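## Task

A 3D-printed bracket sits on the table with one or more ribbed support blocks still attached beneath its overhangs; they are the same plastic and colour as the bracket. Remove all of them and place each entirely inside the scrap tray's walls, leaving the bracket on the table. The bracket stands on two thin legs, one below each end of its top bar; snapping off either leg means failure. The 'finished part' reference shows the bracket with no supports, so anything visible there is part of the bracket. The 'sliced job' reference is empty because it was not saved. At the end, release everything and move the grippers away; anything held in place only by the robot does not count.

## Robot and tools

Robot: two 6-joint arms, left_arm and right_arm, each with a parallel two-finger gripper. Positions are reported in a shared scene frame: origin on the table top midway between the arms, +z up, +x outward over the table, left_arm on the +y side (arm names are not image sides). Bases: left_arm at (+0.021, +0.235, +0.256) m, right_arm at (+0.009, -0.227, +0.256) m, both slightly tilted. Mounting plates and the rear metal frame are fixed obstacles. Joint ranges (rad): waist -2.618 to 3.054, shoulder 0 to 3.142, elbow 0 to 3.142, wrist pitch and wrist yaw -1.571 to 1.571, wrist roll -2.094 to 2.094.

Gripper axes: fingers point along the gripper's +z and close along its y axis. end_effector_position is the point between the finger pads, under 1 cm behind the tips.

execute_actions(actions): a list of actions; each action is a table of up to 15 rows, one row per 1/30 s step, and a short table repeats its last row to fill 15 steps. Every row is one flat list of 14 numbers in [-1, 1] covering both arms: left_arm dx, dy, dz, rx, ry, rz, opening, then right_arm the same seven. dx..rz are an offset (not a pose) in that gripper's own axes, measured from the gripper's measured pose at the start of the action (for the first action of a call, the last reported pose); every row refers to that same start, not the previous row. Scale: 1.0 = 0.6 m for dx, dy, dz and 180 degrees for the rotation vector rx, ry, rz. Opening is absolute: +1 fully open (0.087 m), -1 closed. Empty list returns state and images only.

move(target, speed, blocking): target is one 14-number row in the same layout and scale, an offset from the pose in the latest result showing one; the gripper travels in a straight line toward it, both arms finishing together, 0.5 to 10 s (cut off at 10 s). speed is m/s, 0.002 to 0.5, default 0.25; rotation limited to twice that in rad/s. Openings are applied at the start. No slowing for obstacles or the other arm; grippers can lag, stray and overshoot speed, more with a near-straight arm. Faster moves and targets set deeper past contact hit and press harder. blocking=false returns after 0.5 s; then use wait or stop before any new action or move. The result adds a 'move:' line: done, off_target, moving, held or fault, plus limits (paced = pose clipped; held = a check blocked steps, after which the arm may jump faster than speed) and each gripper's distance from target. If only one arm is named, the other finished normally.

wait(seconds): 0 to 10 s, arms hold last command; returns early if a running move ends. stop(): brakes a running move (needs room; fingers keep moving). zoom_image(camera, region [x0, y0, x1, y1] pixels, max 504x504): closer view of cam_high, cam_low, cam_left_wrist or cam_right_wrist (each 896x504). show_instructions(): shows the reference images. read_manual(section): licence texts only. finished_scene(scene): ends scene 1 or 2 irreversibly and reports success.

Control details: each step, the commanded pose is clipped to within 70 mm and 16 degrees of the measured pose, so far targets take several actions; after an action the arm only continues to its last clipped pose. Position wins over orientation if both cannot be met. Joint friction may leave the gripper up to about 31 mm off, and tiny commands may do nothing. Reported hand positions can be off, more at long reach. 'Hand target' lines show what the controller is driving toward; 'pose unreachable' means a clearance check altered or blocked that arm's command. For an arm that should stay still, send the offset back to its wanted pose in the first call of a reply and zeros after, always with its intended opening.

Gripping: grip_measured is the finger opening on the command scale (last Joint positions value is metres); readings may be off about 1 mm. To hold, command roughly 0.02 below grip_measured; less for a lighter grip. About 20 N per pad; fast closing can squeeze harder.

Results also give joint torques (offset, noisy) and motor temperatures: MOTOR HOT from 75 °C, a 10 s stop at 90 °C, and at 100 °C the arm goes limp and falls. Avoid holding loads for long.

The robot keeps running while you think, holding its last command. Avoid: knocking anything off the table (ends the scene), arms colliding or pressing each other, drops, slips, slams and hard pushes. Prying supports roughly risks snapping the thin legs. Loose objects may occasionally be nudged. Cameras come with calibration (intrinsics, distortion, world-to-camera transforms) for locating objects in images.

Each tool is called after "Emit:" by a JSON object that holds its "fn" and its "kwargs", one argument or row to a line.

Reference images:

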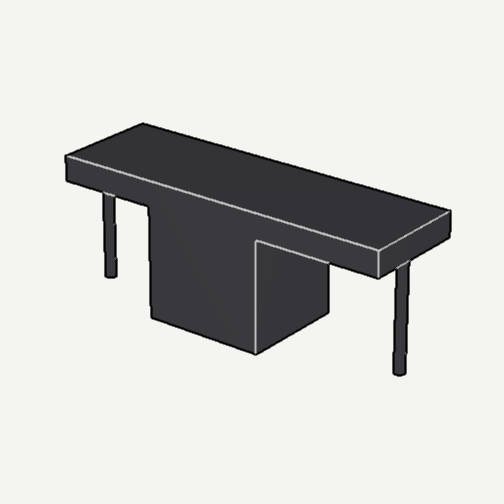

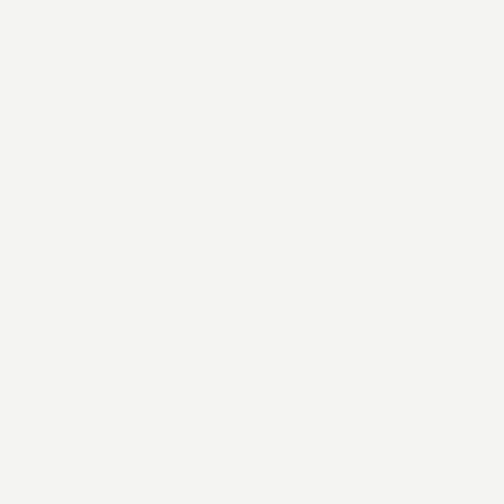

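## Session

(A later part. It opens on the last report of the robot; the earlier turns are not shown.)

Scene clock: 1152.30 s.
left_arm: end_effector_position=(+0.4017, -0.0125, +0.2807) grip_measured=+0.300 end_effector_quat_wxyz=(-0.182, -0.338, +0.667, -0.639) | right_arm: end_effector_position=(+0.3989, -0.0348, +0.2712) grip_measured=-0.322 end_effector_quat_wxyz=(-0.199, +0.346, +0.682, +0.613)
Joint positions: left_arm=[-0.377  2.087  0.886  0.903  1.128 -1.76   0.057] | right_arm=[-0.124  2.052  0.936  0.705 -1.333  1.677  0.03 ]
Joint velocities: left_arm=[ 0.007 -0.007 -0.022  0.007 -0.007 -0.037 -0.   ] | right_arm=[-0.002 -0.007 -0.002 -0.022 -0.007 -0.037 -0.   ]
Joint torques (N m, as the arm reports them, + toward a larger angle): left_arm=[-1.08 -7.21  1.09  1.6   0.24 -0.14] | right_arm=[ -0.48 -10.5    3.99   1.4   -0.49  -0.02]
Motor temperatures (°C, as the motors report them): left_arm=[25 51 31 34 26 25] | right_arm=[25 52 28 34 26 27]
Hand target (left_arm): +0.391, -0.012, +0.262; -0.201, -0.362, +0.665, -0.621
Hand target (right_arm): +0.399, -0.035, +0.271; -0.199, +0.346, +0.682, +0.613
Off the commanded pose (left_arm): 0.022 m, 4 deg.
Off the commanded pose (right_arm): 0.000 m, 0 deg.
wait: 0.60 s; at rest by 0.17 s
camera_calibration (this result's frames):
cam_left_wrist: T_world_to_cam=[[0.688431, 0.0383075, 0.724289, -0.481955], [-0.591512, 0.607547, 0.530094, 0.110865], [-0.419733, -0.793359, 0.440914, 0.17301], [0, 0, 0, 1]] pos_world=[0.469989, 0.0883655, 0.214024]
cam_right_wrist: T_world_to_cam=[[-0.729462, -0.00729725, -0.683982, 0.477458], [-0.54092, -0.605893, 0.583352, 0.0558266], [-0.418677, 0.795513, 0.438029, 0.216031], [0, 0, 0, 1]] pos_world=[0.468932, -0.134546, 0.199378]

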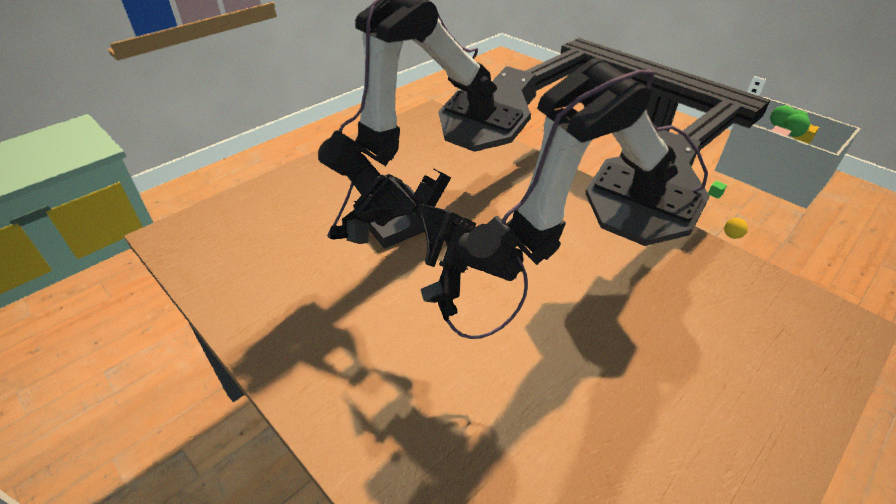

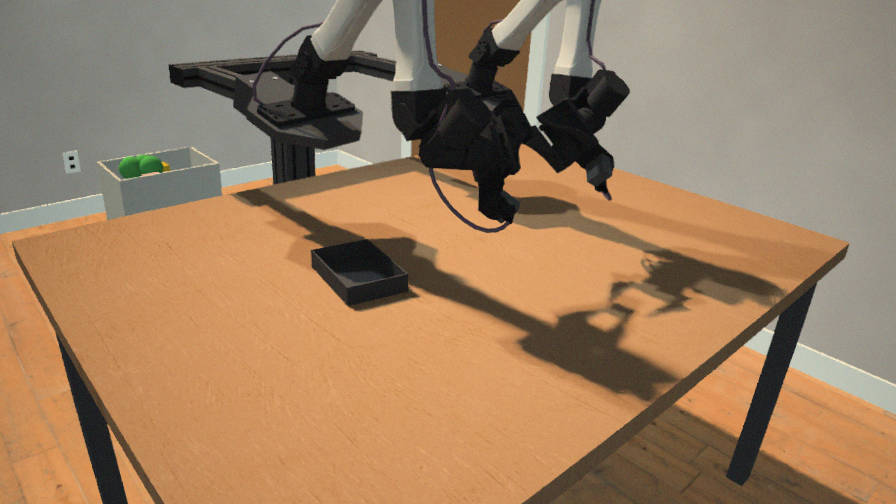

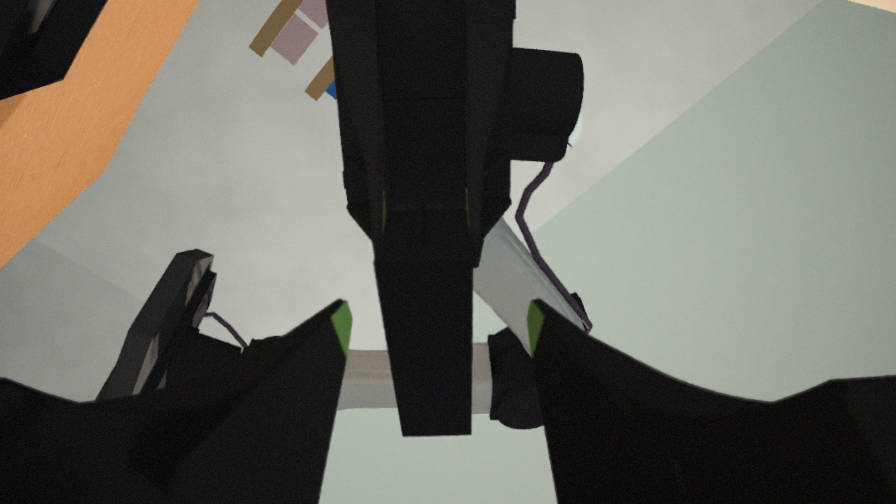

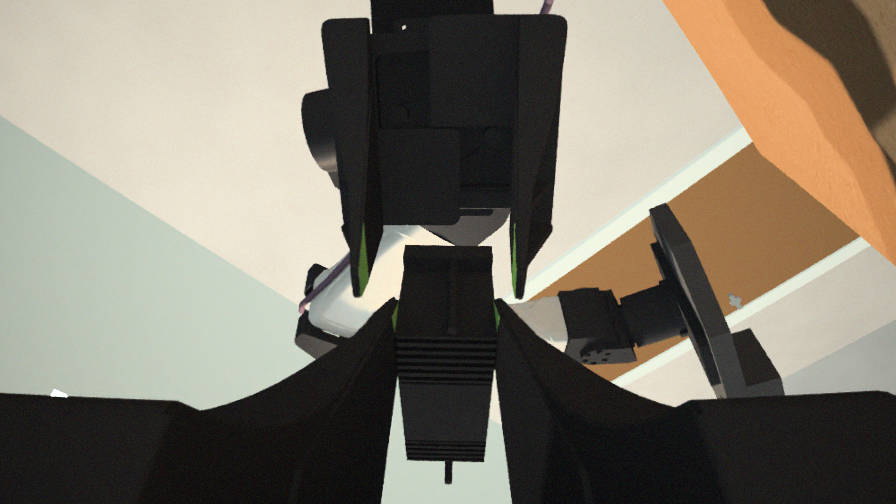

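Emit:
{"fn": "execute_actions", "kwargs": {
  "actions": [
    [[-0.008,0.032,-0.0005,-0.0081,-0.0053,-0.0204,0.2, 0,0,0,0,0,0,-0.45],[-0.008,0.032,-0.0005,-0.0081,-0.0053,-0.0204,0.1, 0,0,0,0,0,0,-0.45],[-0.008,0.032,-0.0005,-0.0081,-0.0053,-0.0204,0.0, 0,0,0,0,0,0,-0.45],[-0.008,0.032,-0.0005,-0.0081,-0.0053,-0.0204,-0.08, 0,0,0,0,0,0,-0.45],[-0.008,0.032,-0.0005,-0.0081,-0.0053,-0.0204,-0.13, 0,0,0,0,0,0,-0.45],[-0.008,0.032,-0.0005,-0.0081,-0.0053,-0.0204,-0.16, 0,0,0,0,0,0,-0.45],[-0.008,0.032,-0.0005,-0.0081,-0.0053,-0.0204,-0.19, 0,0,0,0,0,0,-0.45],[-0.008,0.032,-0.0005,-0.0081,-0.0053,-0.0204,-0.22, 0,0,0,0,0,0,-0.45],[-0.008,0.032,-0.0005,-0.0081,-0.0053,-0.0204,-0.25, 0,0,0,0,0,0,-0.45],[-0.008,0.032,-0.0005,-0.0081,-0.0053,-0.0204,-0.28, 0,0,0,0,0,0,-0.45],[-0.008,0.032,-0.0005,-0.0081,-0.0053,-0.0204,-0.31, 0,0,0,0,0,0,-0.45],[-0.008,0.032,-0.0005,-0.0081,-0.0053,-0.0204,-0.33, 0,0,0,0,0,0,-0.45],[-0.008,0.032,-0.0005,-0.0081,-0.0053,-0.0204,-0.35, 0,0,0,0,0,0,-0.45],[-0.008,0.032,-0.0005,-0.0081,-0.0053,-0.0204,-0.36, 0,0,0,0,0,0,-0.45],[-0.008,0.032,-0.0005,-0.0081,-0.0053,-0.0204,-0.38, 0,0,0,0,0,0,-0.45]]
  ]
}}

Emit:
{"fn": "wait", "kwargs": {
  "seconds": 0.8
}}

Scene clock: 1165.13 s.
left_arm: end_effector_position=(+0.4016, -0.0125, +0.2805) grip_measured=-0.372 end_effector_quat_wxyz=(-0.182, -0.339, +0.667, -0.638) | right_arm: end_effector_position=(+0.3990, -0.0348, +0.2713) grip_measured=-0.322 end_effector_quat_wxyz=(-0.198, +0.345, +0.682, +0.614)
Joint positions: left_arm=[-0.377  2.087  0.886  0.901  1.128 -1.76   0.027] | right_arm=[-0.124  2.052  0.936  0.707 -1.333  1.677  0.03 ]
Joint velocities: left_arm=[ 0.002 -0.007 -0.012 -0.037 -0.022  0.022 -0.015] | right_arm=[ 0.007  0.002 -0.017 -0.037 -0.022 -0.037 -0.   ]
Joint torques (N m, as the arm reports them, + toward a larger angle): left_arm=[-0.98 -7.62  1.32  1.51  0.24 -0.15] | right_arm=[ -0.51 -10.49   4.07   1.38  -0.47  -0.03]
Motor temperatures (°C, as the motors report them): left_arm=[25 50 31 35 26 25] | right_arm=[25 52 28 34 26 27]
Hand target (left_arm): +0.392, -0.012, +0.264; -0.201, -0.362, +0.665, -0.621
Hand target (right_arm): +0.399, -0.035, +0.271; -0.199, +0.346, +0.682, +0.613
Off the commanded pose (left_arm): 0.020 m, 4 deg.
Off the commanded pose (right_arm): 0.000 m, 0 deg.
camera_calibration (this result's frames):
cam_left_wrist: T_world_to_cam=[[0.689238, 0.0379725, 0.723539, -0.481904], [-0.590976, 0.607197, 0.531092, 0.110453], [-0.419164, -0.793643, 0.440944, 0.172839], [0, 0, 0, 1]] pos_world=[0.469869, 0.088405, 0.213804]
cam_right_wrist: T_world_to_cam=[[-0.727896, -0.00728192, -0.685649, 0.477455], [-0.542228, -0.605954, 0.582073, 0.0566709], [-0.41971, 0.795466, 0.437123, 0.216665], [0, 0, 0, 1]] pos_world=[0.469203, -0.134533, 0.199671]

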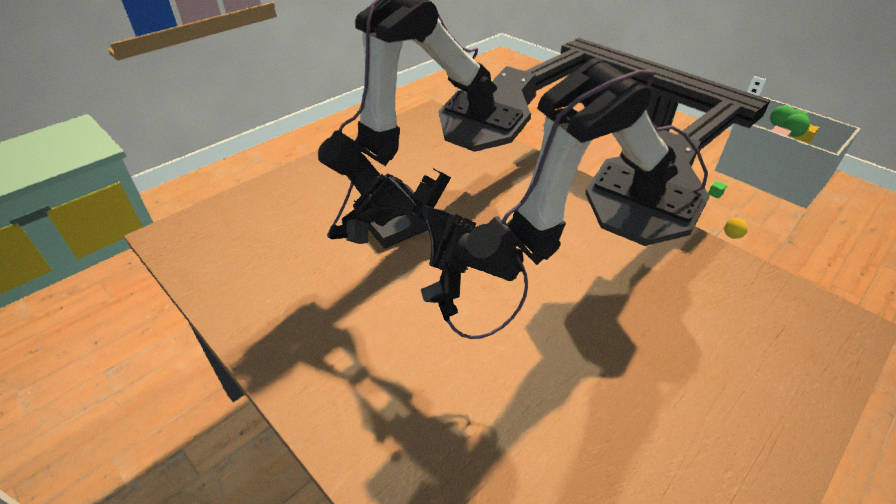

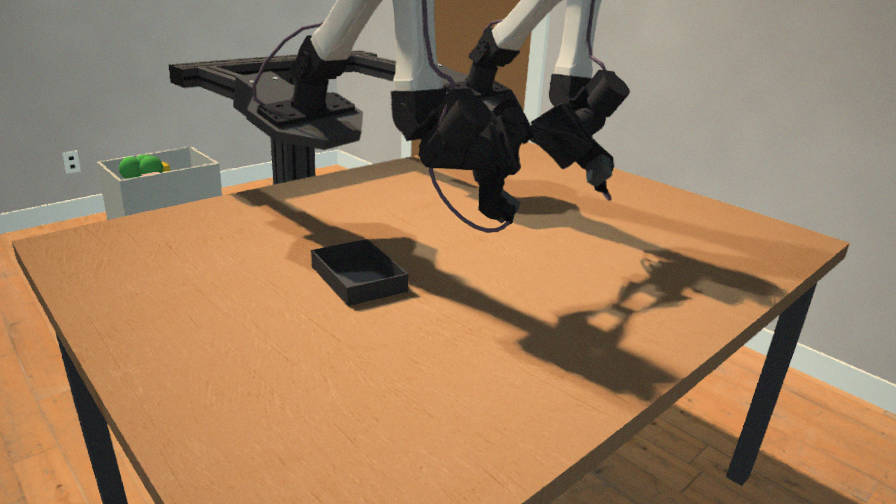

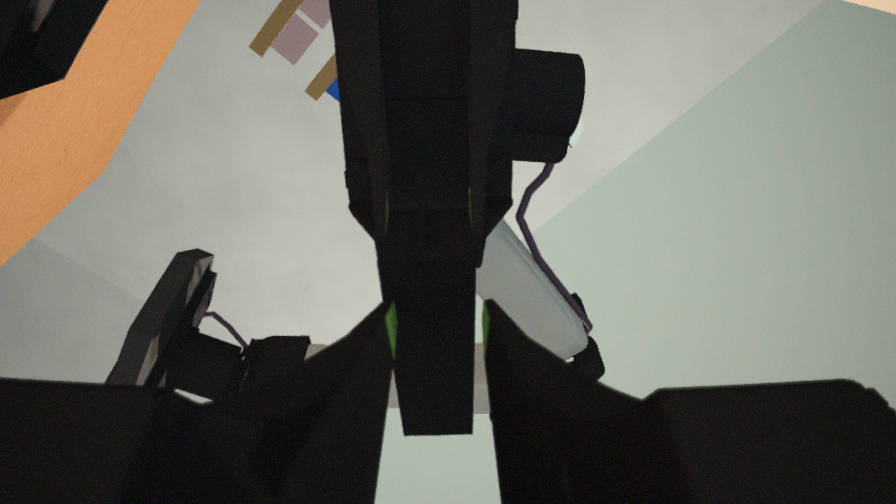

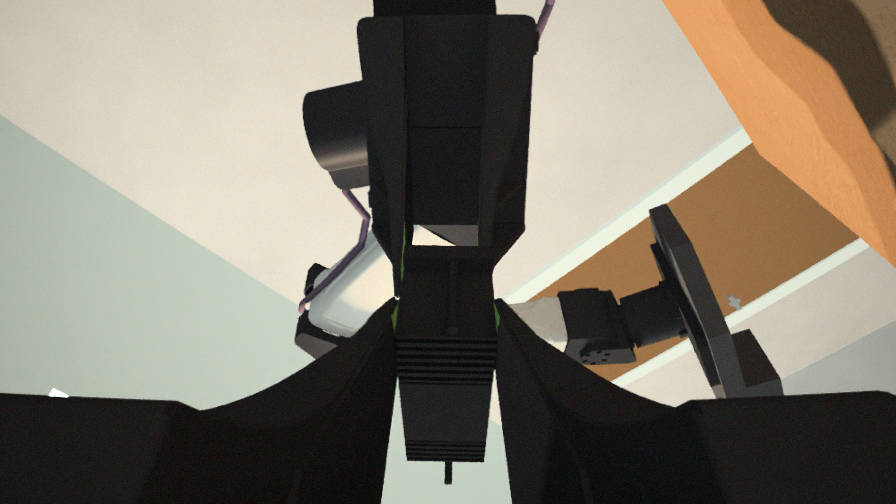

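Scene clock: 1165.93 s.
left_arm: end_effector_position=(+0.4016, -0.0125, +0.2805) grip_measured=-0.380 end_effector_quat_wxyz=(-0.182, -0.339, +0.667, -0.638) | right_arm: end_effector_position=(+0.3990, -0.0348, +0.2714) grip_measured=-0.322 end_effector_quat_wxyz=(-0.198, +0.345, +0.682, +0.614)
Joint positions: left_arm=[-0.377  2.087  0.886  0.901  1.128 -1.76   0.027] | right_arm=[-0.124  2.052  0.936  0.708 -1.333  1.677  0.03 ]
Joint velocities: left_arm=[-0.007  0.007  0.002 -0.037 -0.007  0.022 -0.001] | right_arm=[-0.012  0.007  0.012 -0.022  0.022  0.11   0.   ]
Joint torques (N m, as the arm reports them, + toward a larger angle): left_arm=[-0.9  -7.57  1.31  1.47  0.25 -0.16] | right_arm=[ -0.48 -10.49   3.98   1.37  -0.48  -0.03]
Motor temperatures (°C, as the motors report them): left_arm=[25 50 31 35 26 25] | right_arm=[25 52 28 34 26 27]
Hand target (left_arm): +0.392, -0.012, +0.264; -0.201, -0.362, +0.665, -0.621
Hand target (right_arm): +0.399, -0.035, +0.271; -0.199, +0.346, +0.682, +0.613
Off the commanded pose (left_arm): 0.020 m, 4 deg.
Off the commanded pose (right_arm): 0.000 m, 0 deg.
wait: 0.80 s; at rest by 0.17 s
camera_calibration (this result's frames):
cam_left_wrist: T_world_to_cam=[[0.689509, 0.0378915, 0.723285, -0.481901], [-0.590751, 0.607188, 0.531354, 0.110297], [-0.419036, -0.793654, 0.441046, 0.172766], [0, 0, 0, 1]] pos_world=[0.469828, 0.0884057, 0.213748]
cam_right_wrist: T_world_to_cam=[[-0.727372, -0.00727677, -0.686204, 0.477454], [-0.542663, -0.605974, 0.581646, 0.0569524], [-0.420055, 0.795451, 0.43682, 0.216876], [0, 0, 0, 1]] pos_world=[0.469292, -0.134529, 0.199769]

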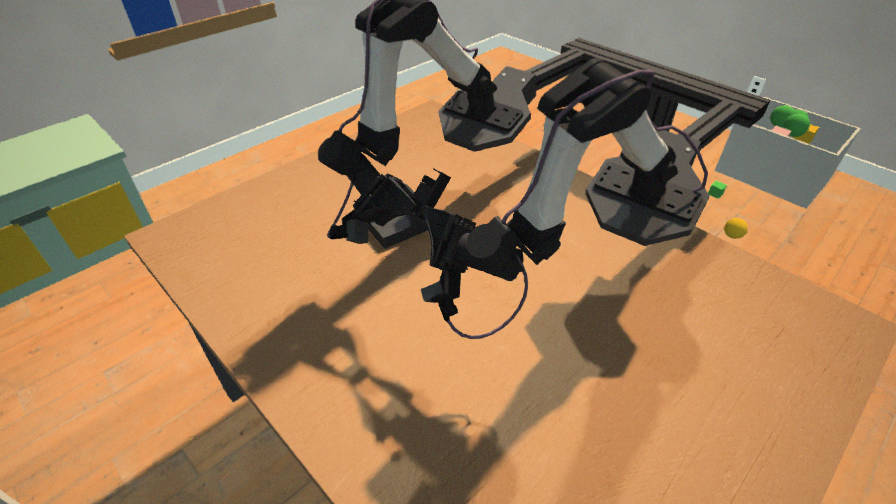

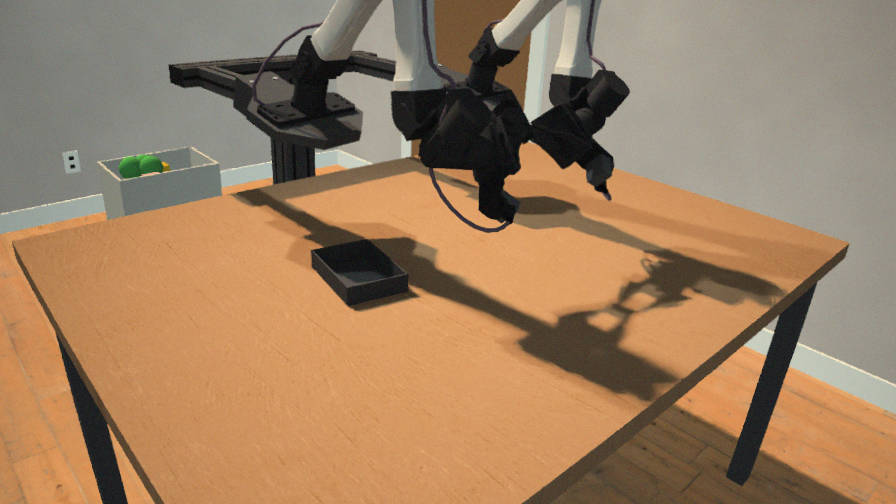

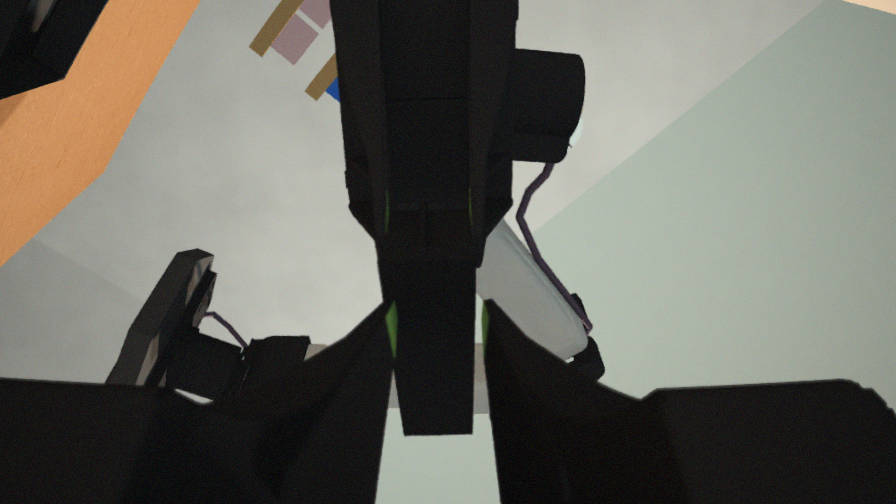

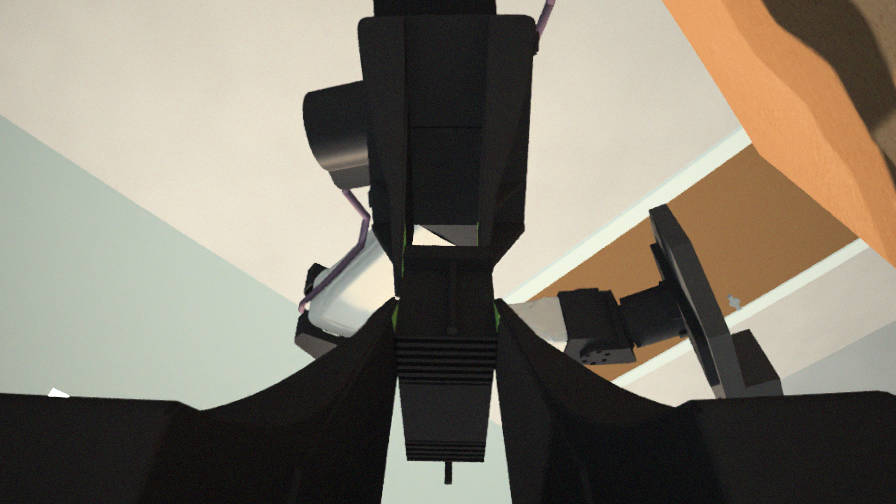

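Emit:
{"fn": "execute_actions", "kwargs": {
  "actions": [
    [[-0.008,0.032,-0.0005,-0.0081,-0.0053,-0.0204,-0.33, 0,0,0,0,0,0,-0.45],[-0.008,0.032,-0.0005,-0.0081,-0.0053,-0.0204,-0.28, 0,0,0,0,0,0,-0.45],[-0.008,0.032,-0.0005,-0.0081,-0.0053,-0.0204,-0.22, 0,0,0,0,0,0,-0.45],[-0.008,0.032,-0.0005,-0.0081,-0.0053,-0.0204,-0.16, 0,0,0,0,0,0,-0.45],[-0.008,0.032,-0.0005,-0.0081,-0.0053,-0.0204,-0.08, 0,0,0,0,0,0,-0.45],[-0.008,0.032,-0.0005,-0.0081,-0.0053,-0.0204,0.0, 0,0,0,0,0,0,-0.45],[-0.008,0.032,-0.0005,-0.0081,-0.0053,-0.0204,0.1, 0,0,0,0,0,0,-0.45],[-0.008,0.032,-0.0005,-0.0081,-0.0053,-0.0204,0.2, 0,0,0,0,0,0,-0.45]],
    [[-0.0078,0.0321,0.0005,-0.0081,-0.0053,-0.0204,0.2, 0,0,0,0,0,0,-0.45],[-0.0075,0.0322,0.0016,-0.0081,-0.0053,-0.0204,0.2, 0,0,0,0,0,0,-0.45],[-0.0073,0.0323,0.0026,-0.0081,-0.0053,-0.0204,0.2, 0,0,0,0,0,0,-0.45],[-0.0071,0.0324,0.0036,-0.0081,-0.0053,-0.0204,0.2, 0,0,0,0,0,0,-0.45],[-0.0068,0.0325,0.0047,-0.0081,-0.0053,-0.0204,0.2, 0,0,0,0,0,0,-0.45],[-0.0066,0.0326,0.0057,-0.0081,-0.0053,-0.0204,0.2, 0,0,0,0,0,0,-0.45],[-0.0064,0.0327,0.0067,-0.0081,-0.0053,-0.0204,0.2, 0,0,0,0,0,0,-0.45],[-0.0061,0.0328,0.0078,-0.0081,-0.0053,-0.0204,0.2, 0,0,0,0,0,0,-0.45],[-0.0059,0.0329,0.0088,-0.0081,-0.0053,-0.0204,0.2, 0,0,0,0,0,0,-0.45],[-0.0057,0.0330,0.0098,-0.0081,-0.0053,-0.0204,0.2, 0,0,0,0,0,0,-0.45],[-0.0054,0.0331,0.0109,-0.0081,-0.0053,-0.0204,0.2, 0,0,0,0,0,0,-0.45],[-0.0052,0.0332,0.0119,-0.0081,-0.0053,-0.0204,0.2, 0,0,0,0,0,0,-0.45],[-0.0050,0.0333,0.0129,-0.0081,-0.0053,-0.0204,0.2, 0,0,0,0,0,0,-0.45],[-0.0047,0.0334,0.0140,-0.0081,-0.0053,-0.0204,0.2, 0,0,0,0,0,0,-0.45],[-0.0045,0.0335,0.0150,-0.0081,-0.0053,-0.0204,0.2, 0,0,0,0,0,0,-0.45]]
  ]
}}

Emit:
{"fn": "wait", "kwargs": {
  "seconds": 0.8
}}

Scene clock: 1180.40 s.
left_arm: end_effector_position=(+0.4020, -0.0162, +0.2801) grip_measured=+0.200 end_effector_quat_wxyz=(-0.182, -0.344, +0.666, -0.636) | right_arm: end_effector_position=(+0.3990, -0.0348, +0.2713) grip_measured=-0.322 end_effector_quat_wxyz=(-0.198, +0.345, +0.682, +0.614)
Joint positions: left_arm=[-0.388  2.087  0.886  0.901  1.111 -1.77   0.052] | right_arm=[-0.124  2.052  0.936  0.708 -1.333  1.676  0.03 ]
Joint velocities: left_arm=[-0.066 -0.032 -0.002 -0.022 -0.037 -0.037 -0.001] | right_arm=[-0.002 -0.012  0.012 -0.022  0.066 -0.081 -0.   ]
Joint torques (N m, as the arm reports them, + toward a larger angle): left_arm=[-1.98 -7.01  1.86  1.67  0.21 -0.18] | right_arm=[ -0.6  -10.46   4.07   1.39  -0.48  -0.02]
Motor temperatures (°C, as the motors report them): left_arm=[25 50 31 35 26 25] | right_arm=[25 52 28 34 26 27]
Hand target (left_arm): +0.391, -0.021, +0.264; -0.201, -0.363, +0.665, -0.620
Hand target (right_arm): +0.399, -0.035, +0.271; -0.198, +0.345, +0.682, +0.614
Off the commanded pose (left_arm): 0.021 m, 4 deg.
Off the commanded pose (right_arm): 0.000 m, 0 deg.
camera_calibration (this result's frames):
cam_left_wrist: T_world_to_cam=[[0.695232, 0.0386008, 0.717749, -0.482508], [-0.589824, 0.601339, 0.53898, 0.110374], [-0.410805, -0.798061, 0.440837, 0.166869], [0, 0, 0, 1]] pos_world=[0.469107, 0.0854243, 0.213268]
cam_right_wrist: T_world_to_cam=[[-0.726606, -0.00753677, -0.687013, 0.47731], [-0.543195, -0.605976, 0.581147, 0.0573005], [-0.420694, 0.795447, 0.436212, 0.217297], [0, 0, 0, 1]] pos_world=[0.469357, -0.134528, 0.199831]

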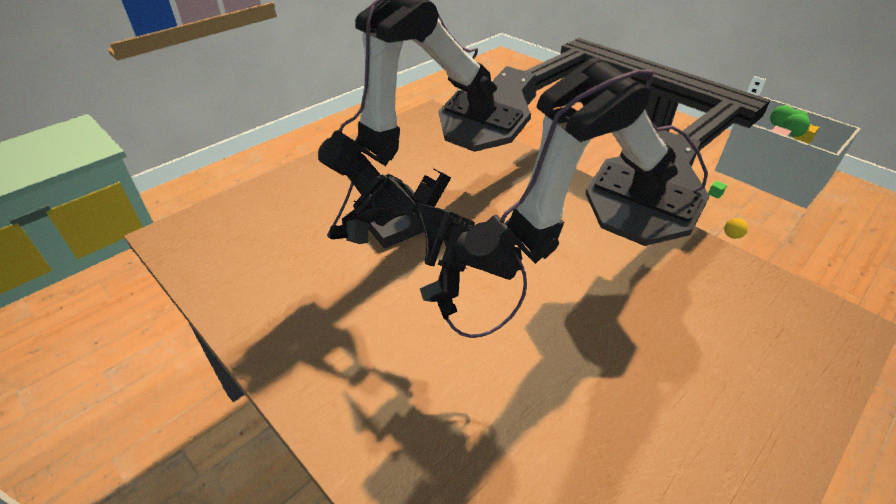

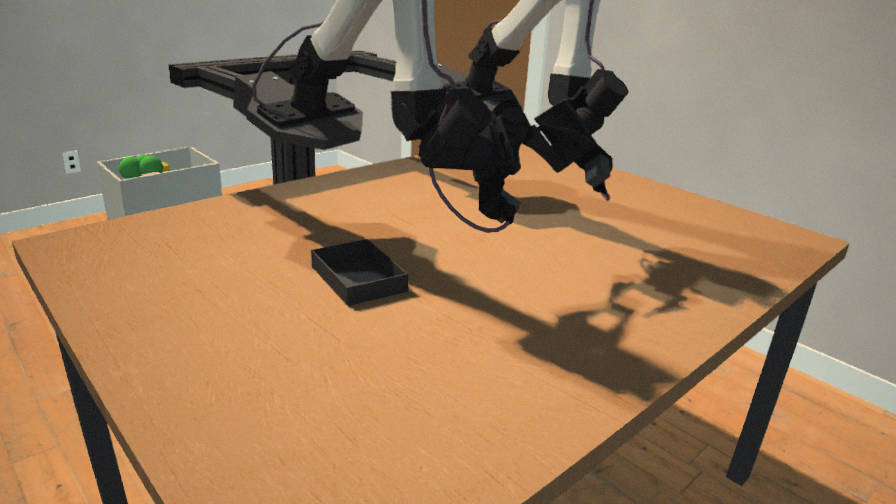

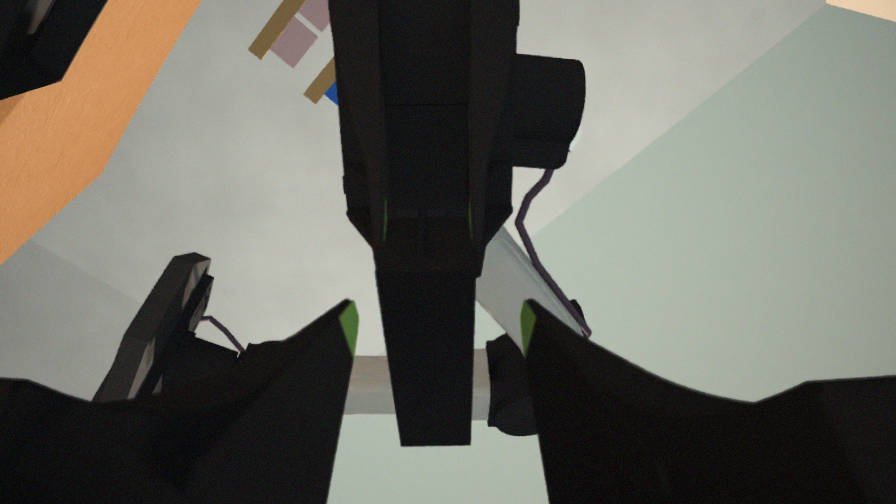

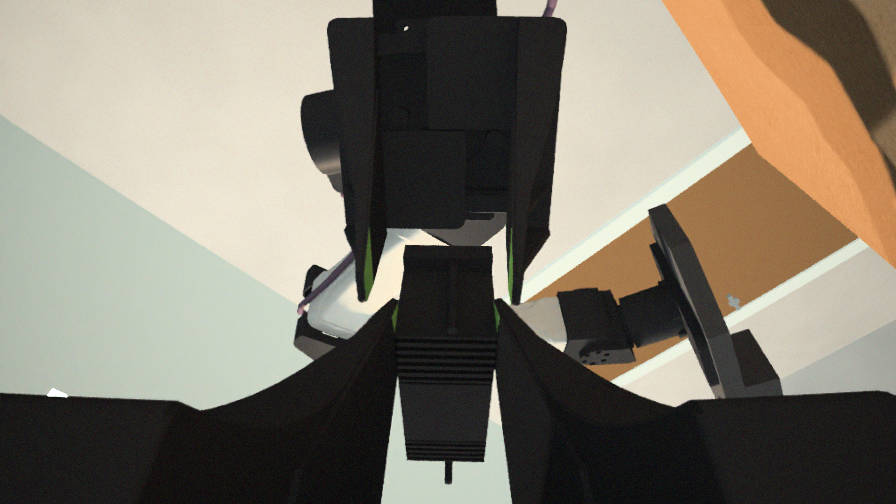

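Scene clock: 1181.20 s.
left_arm: end_effector_position=(+0.4021, -0.0178, +0.2803) grip_measured=+0.200 end_effector_quat_wxyz=(-0.183, -0.345, +0.666, -0.635) | right_arm: end_effector_position=(+0.3990, -0.0348, +0.2713) grip_measured=-0.322 end_effector_quat_wxyz=(-0.198, +0.345, +0.682, +0.614)
Joint positions: left_arm=[-0.392  2.087  0.886  0.903  1.104 -1.775  0.052] | right_arm=[-0.124  2.052  0.936  0.708 -1.333  1.676  0.03 ]
Joint velocities: left_arm=[-0.012  0.007  0.012 -0.022 -0.051 -0.022 -0.001] | right_arm=[ 0.002 -0.012 -0.007 -0.022  0.051 -0.066 -0.   ]
Joint torques (N m, as the arm reports them, + toward a larger angle): left_arm=[-1.94 -6.93  1.8   1.66  0.25 -0.19] | right_arm=[ -0.46 -10.52   4.07   1.41  -0.5   -0.02]
Motor temperatures (°C, as the motors report them): left_arm=[25 50 31 35 26 25] | right_arm=[25 52 28 34 26 27]
Hand target (left_arm): +0.391, -0.021, +0.264; -0.201, -0.363, +0.666, -0.620
Hand target (right_arm): +0.399, -0.035, +0.271; -0.198, +0.345, +0.682, +0.614
Off the commanded pose (left_arm): 0.021 m, 3 deg.
Off the commanded pose (right_arm): 0.000 m, 0 deg.
wait: 0.80 s; at rest by 0.20 s
camera_calibration (this result's frames):
cam_left_wrist: T_world_to_cam=[[0.697342, 0.039124, 0.71567, -0.482831], [-0.589123, 0.599999, 0.541236, 0.11036], [-0.408226, -0.799044, 0.441453, 0.164297], [0, 0, 0, 1]] pos_world=[0.468785, 0.0839547, 0.213287]
cam_right_wrist: T_world_to_cam=[[-0.726606, -0.00753677, -0.687013, 0.47731], [-0.543195, -0.605976, 0.581147, 0.0573005], [-0.420694, 0.795447, 0.436212, 0.217297], [0, 0, 0, 1]] pos_world=[0.469357, -0.134528, 0.199831]

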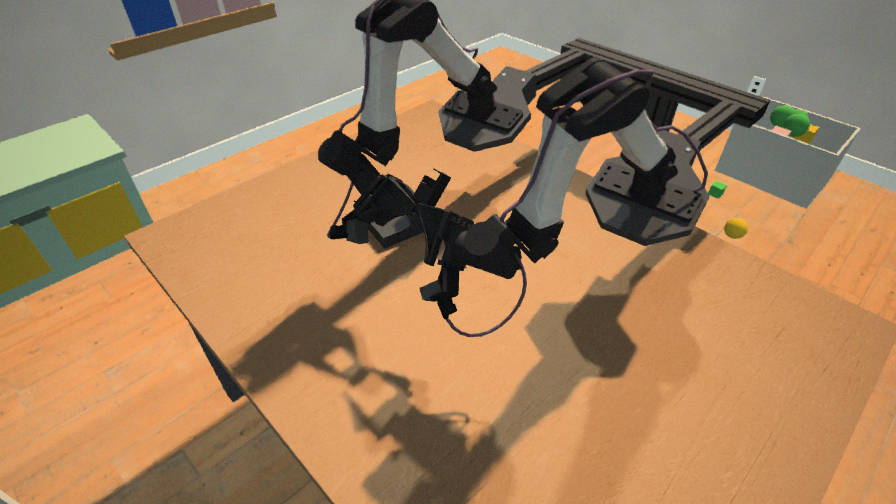

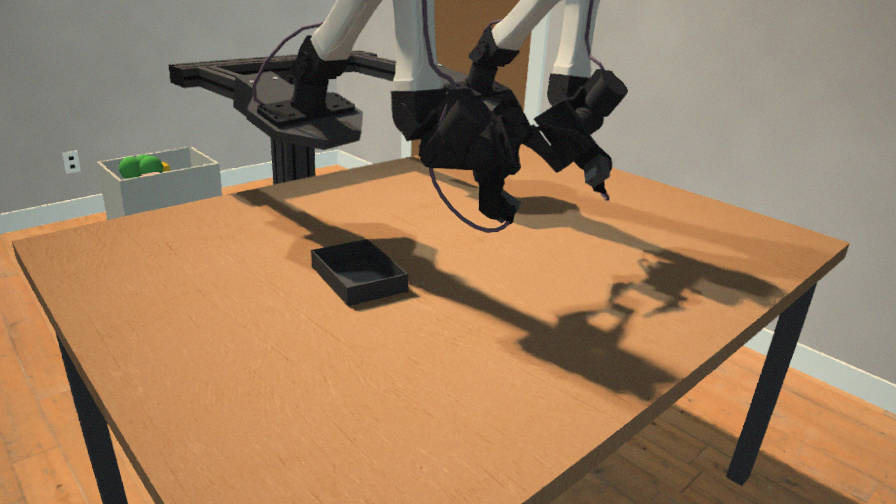

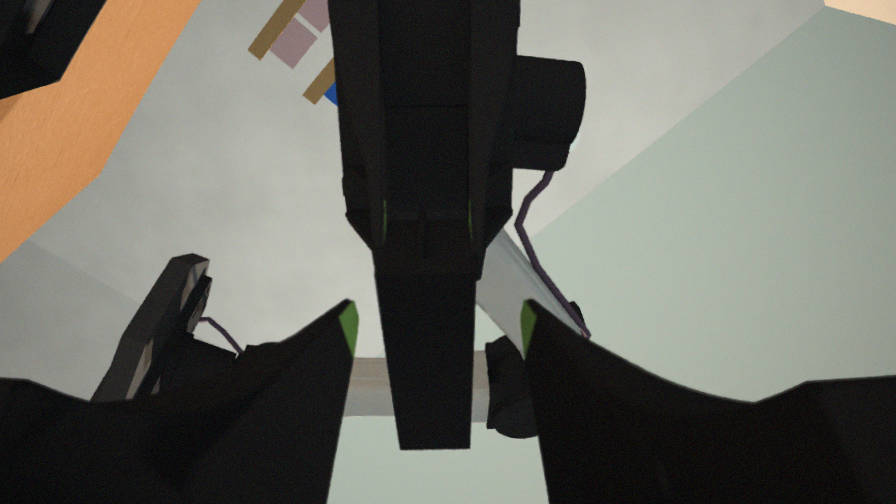

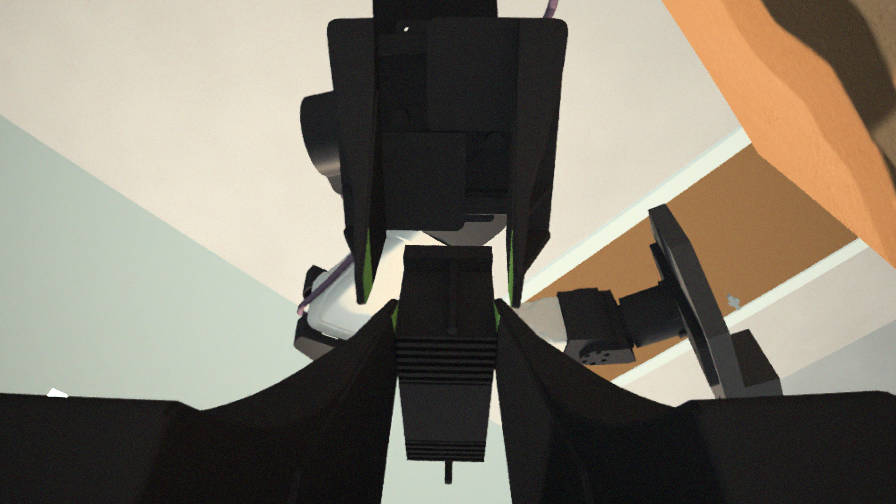

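Emit:
{"fn": "execute_actions", "kwargs": {
  "actions": [
    [[-0.0057,0.0323,-0.0002,-0.0082,-0.0029,-0.0167,0.1, 0,0,0,0,0,0,-0.45],[-0.0057,0.0323,-0.0002,-0.0082,-0.0029,-0.0167,0.0, 0,0,0,0,0,0,-0.45],[-0.0057,0.0323,-0.0002,-0.0082,-0.0029,-0.0167,-0.07, 0,0,0,0,0,0,-0.45],[-0.0057,0.0323,-0.0002,-0.0082,-0.0029,-0.0167,-0.12, 0,0,0,0,0,0,-0.45],[-0.0057,0.0323,-0.0002,-0.0082,-0.0029,-0.0167,-0.15, 0,0,0,0,0,0,-0.45],[-0.0057,0.0323,-0.0002,-0.0082,-0.0029,-0.0167,-0.175, 0,0,0,0,0,0,-0.45],[-0.0057,0.0323,-0.0002,-0.0082,-0.0029,-0.0167,-0.20, 0,0,0,0,0,0,-0.45],[-0.0057,0.0323,-0.0002,-0.0082,-0.0029,-0.0167,-0.225, 0,0,0,0,0,0,-0.45],[-0.0057,0.0323,-0.0002,-0.0082,-0.0029,-0.0167,-0.25, 0,0,0,0,0,0,-0.45],[-0.0057,0.0323,-0.0002,-0.0082,-0.0029,-0.0167,-0.275, 0,0,0,0,0,0,-0.45],[-0.0057,0.0323,-0.0002,-0.0082,-0.0029,-0.0167,-0.30, 0,0,0,0,0,0,-0.45],[-0.0057,0.0323,-0.0002,-0.0082,-0.0029,-0.0167,-0.32, 0,0,0,0,0,0,-0.45],[-0.0057,0.0323,-0.0002,-0.0082,-0.0029,-0.0167,-0.34, 0,0,0,0,0,0,-0.45],[-0.0057,0.0323,-0.0002,-0.0082,-0.0029,-0.0167,-0.36, 0,0,0,0,0,0,-0.45],[-0.0057,0.0323,-0.0002,-0.0082,-0.0029,-0.0167,-0.38, 0,0,0,0,0,0,-0.45]]
  ]
}}

Emit:
{"fn": "wait", "kwargs": {
  "seconds": 0.8
}}

Scene clock: 1193.03 s.
left_arm: end_effector_position=(+0.3997, -0.0176, +0.2780) grip_measured=-0.368 end_effector_quat_wxyz=(-0.185, -0.347, +0.667, -0.633) | right_arm: end_effector_position=(+0.3991, -0.0348, +0.2716) grip_measured=-0.322 end_effector_quat_wxyz=(-0.197, +0.343, +0.682, +0.615)
Joint positions: left_arm=[-0.392  2.089  0.879  0.902  1.104 -1.771  0.028] | right_arm=[-0.124  2.052  0.936  0.711 -1.333  1.676  0.03 ]
Joint velocities: left_arm=[ 0.002  0.017 -0.012  0.022  0.007  0.037 -0.012] | right_arm=[ 0.007  0.002 -0.002  0.007  0.037  0.022  0.001]
Joint torques (N m, as the arm reports them, + toward a larger angle): left_arm=[-1.06 -7.71  1.93  1.55  0.35 -0.18] | right_arm=[ -0.55 -10.38   4.08   1.37  -0.46  -0.02]
Motor temperatures (°C, as the motors report them): left_arm=[25 49 30 35 26 25] | right_arm=[25 53 28 35 26 27]
Hand target (left_arm): +0.391, -0.018, +0.264; -0.201, -0.363, +0.666, -0.620
Hand target (right_arm): +0.399, -0.035, +0.271; -0.198, +0.345, +0.682, +0.614
Off the commanded pose (left_arm): 0.016 m, 3 deg.
Off the commanded pose (right_arm): 0.000 m, 0 deg.
camera_calibration (this result's frames):
cam_left_wrist: T_world_to_cam=[[0.701356, 0.0362665, 0.711888, -0.480171], [-0.585486, 0.598957, 0.546311, 0.107227], [-0.406578, -0.799959, 0.441316, 0.163878], [0, 0, 0, 1]] pos_world=[0.46618, 0.0842856, 0.210927]
cam_right_wrist: T_world_to_cam=[[-0.724507, -0.00747328, -0.689227, 0.477337], [-0.544786, -0.606367, 0.579247, 0.0583498], [-0.422254, 0.79515, 0.435246, 0.218097], [0, 0, 0, 1]] pos_world=[0.469714, -0.134471, 0.200269]

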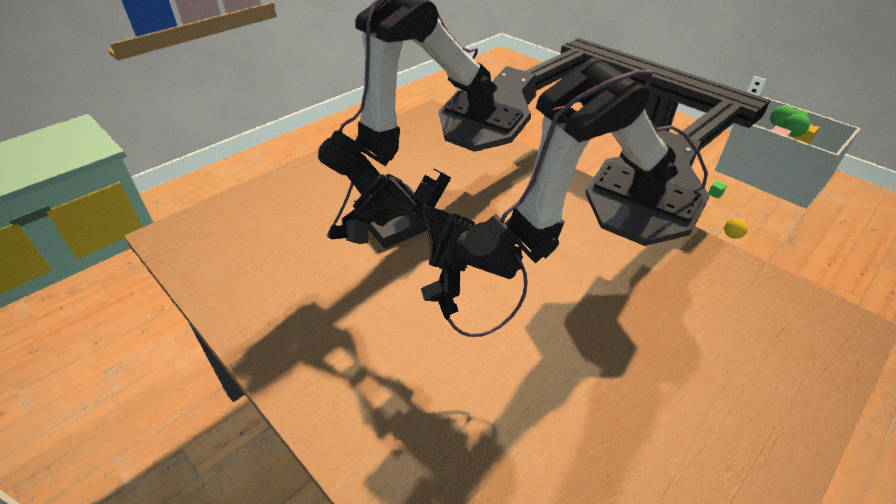

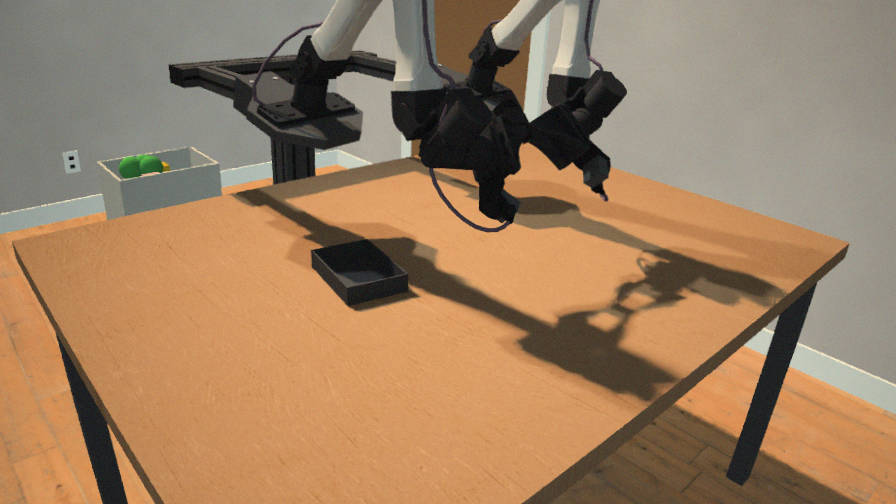

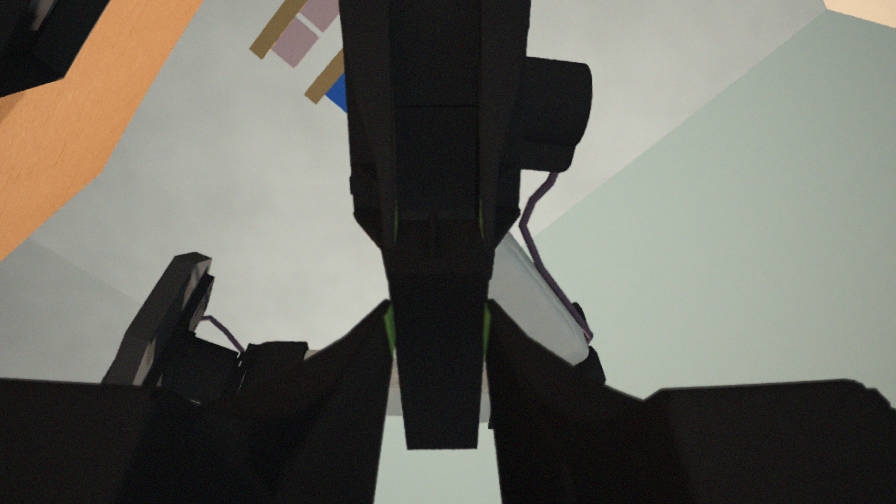

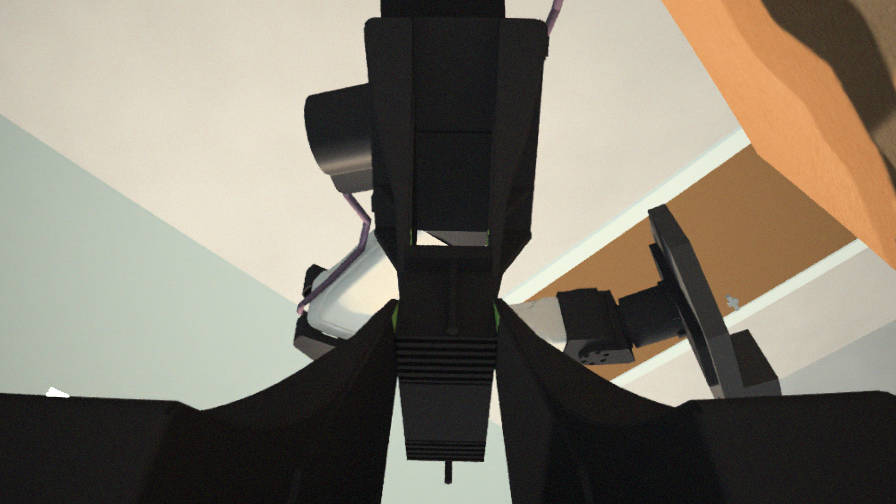

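Scene clock: 1193.83 s.
left_arm: end_effector_position=(+0.3997, -0.0176, +0.2778) grip_measured=-0.369 end_effector_quat_wxyz=(-0.185, -0.347, +0.667, -0.633) | right_arm: end_effector_position=(+0.3991, -0.0348, +0.2716) grip_measured=-0.322 end_effector_quat_wxyz=(-0.197, +0.343, +0.682, +0.615)
Joint positions: left_arm=[-0.392  2.09   0.879  0.902  1.104 -1.771  0.028] | right_arm=[-0.124  2.052  0.936  0.711 -1.333  1.676  0.03 ]
Joint velocities: left_arm=[ 0.007 -0.007  0.002 -0.051  0.007 -0.037 -0.001] | right_arm=[-0.002 -0.022 -0.007 -0.037 -0.066 -0.022  0.   ]
Joint torques (N m, as the arm reports them, + toward a larger angle): left_arm=[-1.1  -7.71  1.94  1.56  0.32 -0.13] | right_arm=[ -0.51 -10.52   4.04   1.39  -0.49  -0.02]
Motor temperatures (°C, as the motors report them): left_arm=[25 49 30 35 26 25] | right_arm=[25 53 28 35 26 27]
Hand target (left_arm): +0.391, -0.018, +0.264; -0.201, -0.363, +0.666, -0.620
Hand target (right_arm): +0.399, -0.035, +0.271; -0.198, +0.345, +0.682, +0.614
Off the commanded pose (left_arm): 0.016 m, 3 deg.
Off the commanded pose (right_arm): 0.000 m, 0 deg.
wait: 0.80 s; at rest by 0.17 s
camera_calibration (this result's frames):
cam_left_wrist: T_world_to_cam=[[0.701622, 0.0361809, 0.71163, -0.480077], [-0.585256, 0.598944, 0.546573, 0.10712], [-0.406451, -0.799973, 0.441407, 0.16384], [0, 0, 0, 1]] pos_world=[0.466118, 0.0842782, 0.210768]
cam_right_wrist: T_world_to_cam=[[-0.724507, -0.00747328, -0.689227, 0.477337], [-0.544786, -0.606367, 0.579247, 0.0583498], [-0.422254, 0.79515, 0.435246, 0.218097], [0, 0, 0, 1]] pos_world=[0.469714, -0.134471, 0.200269]

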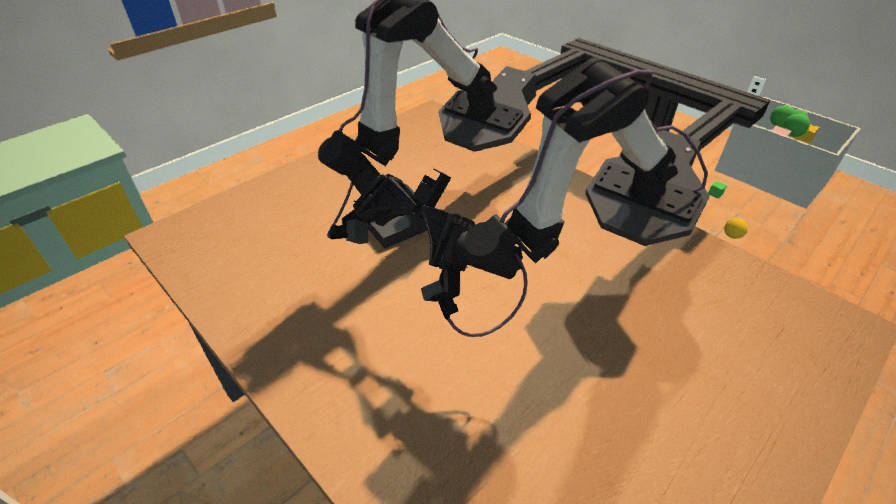

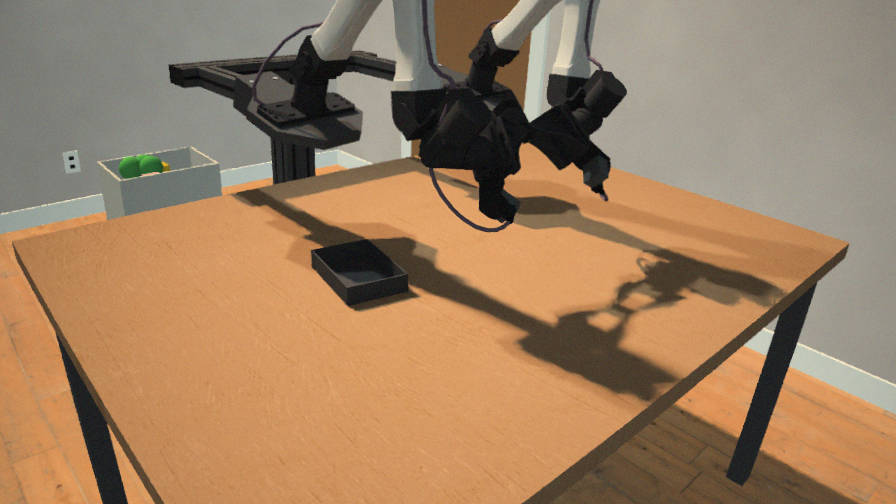

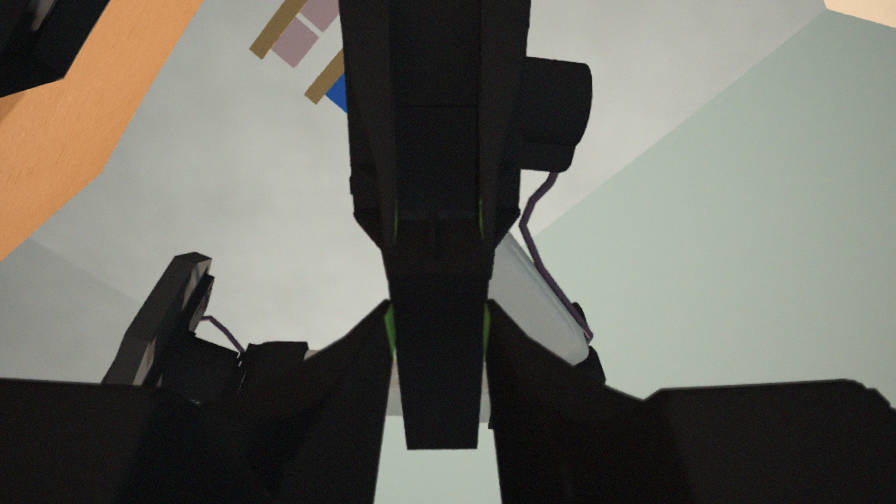

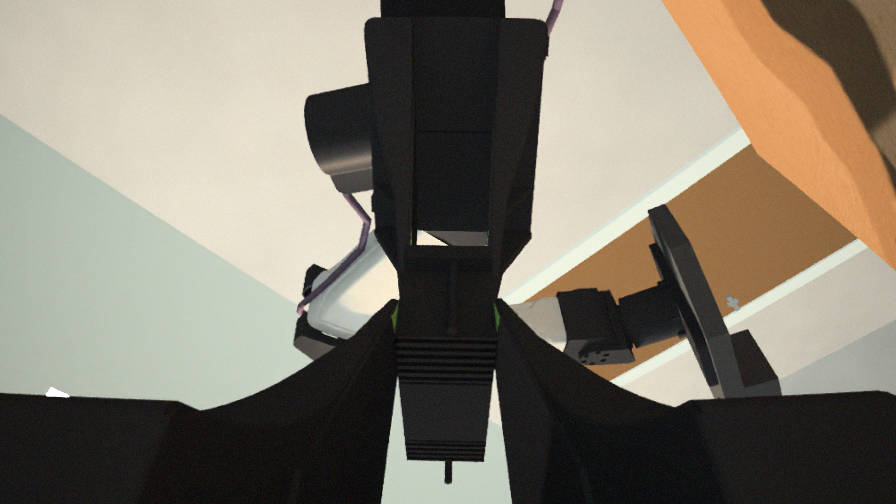

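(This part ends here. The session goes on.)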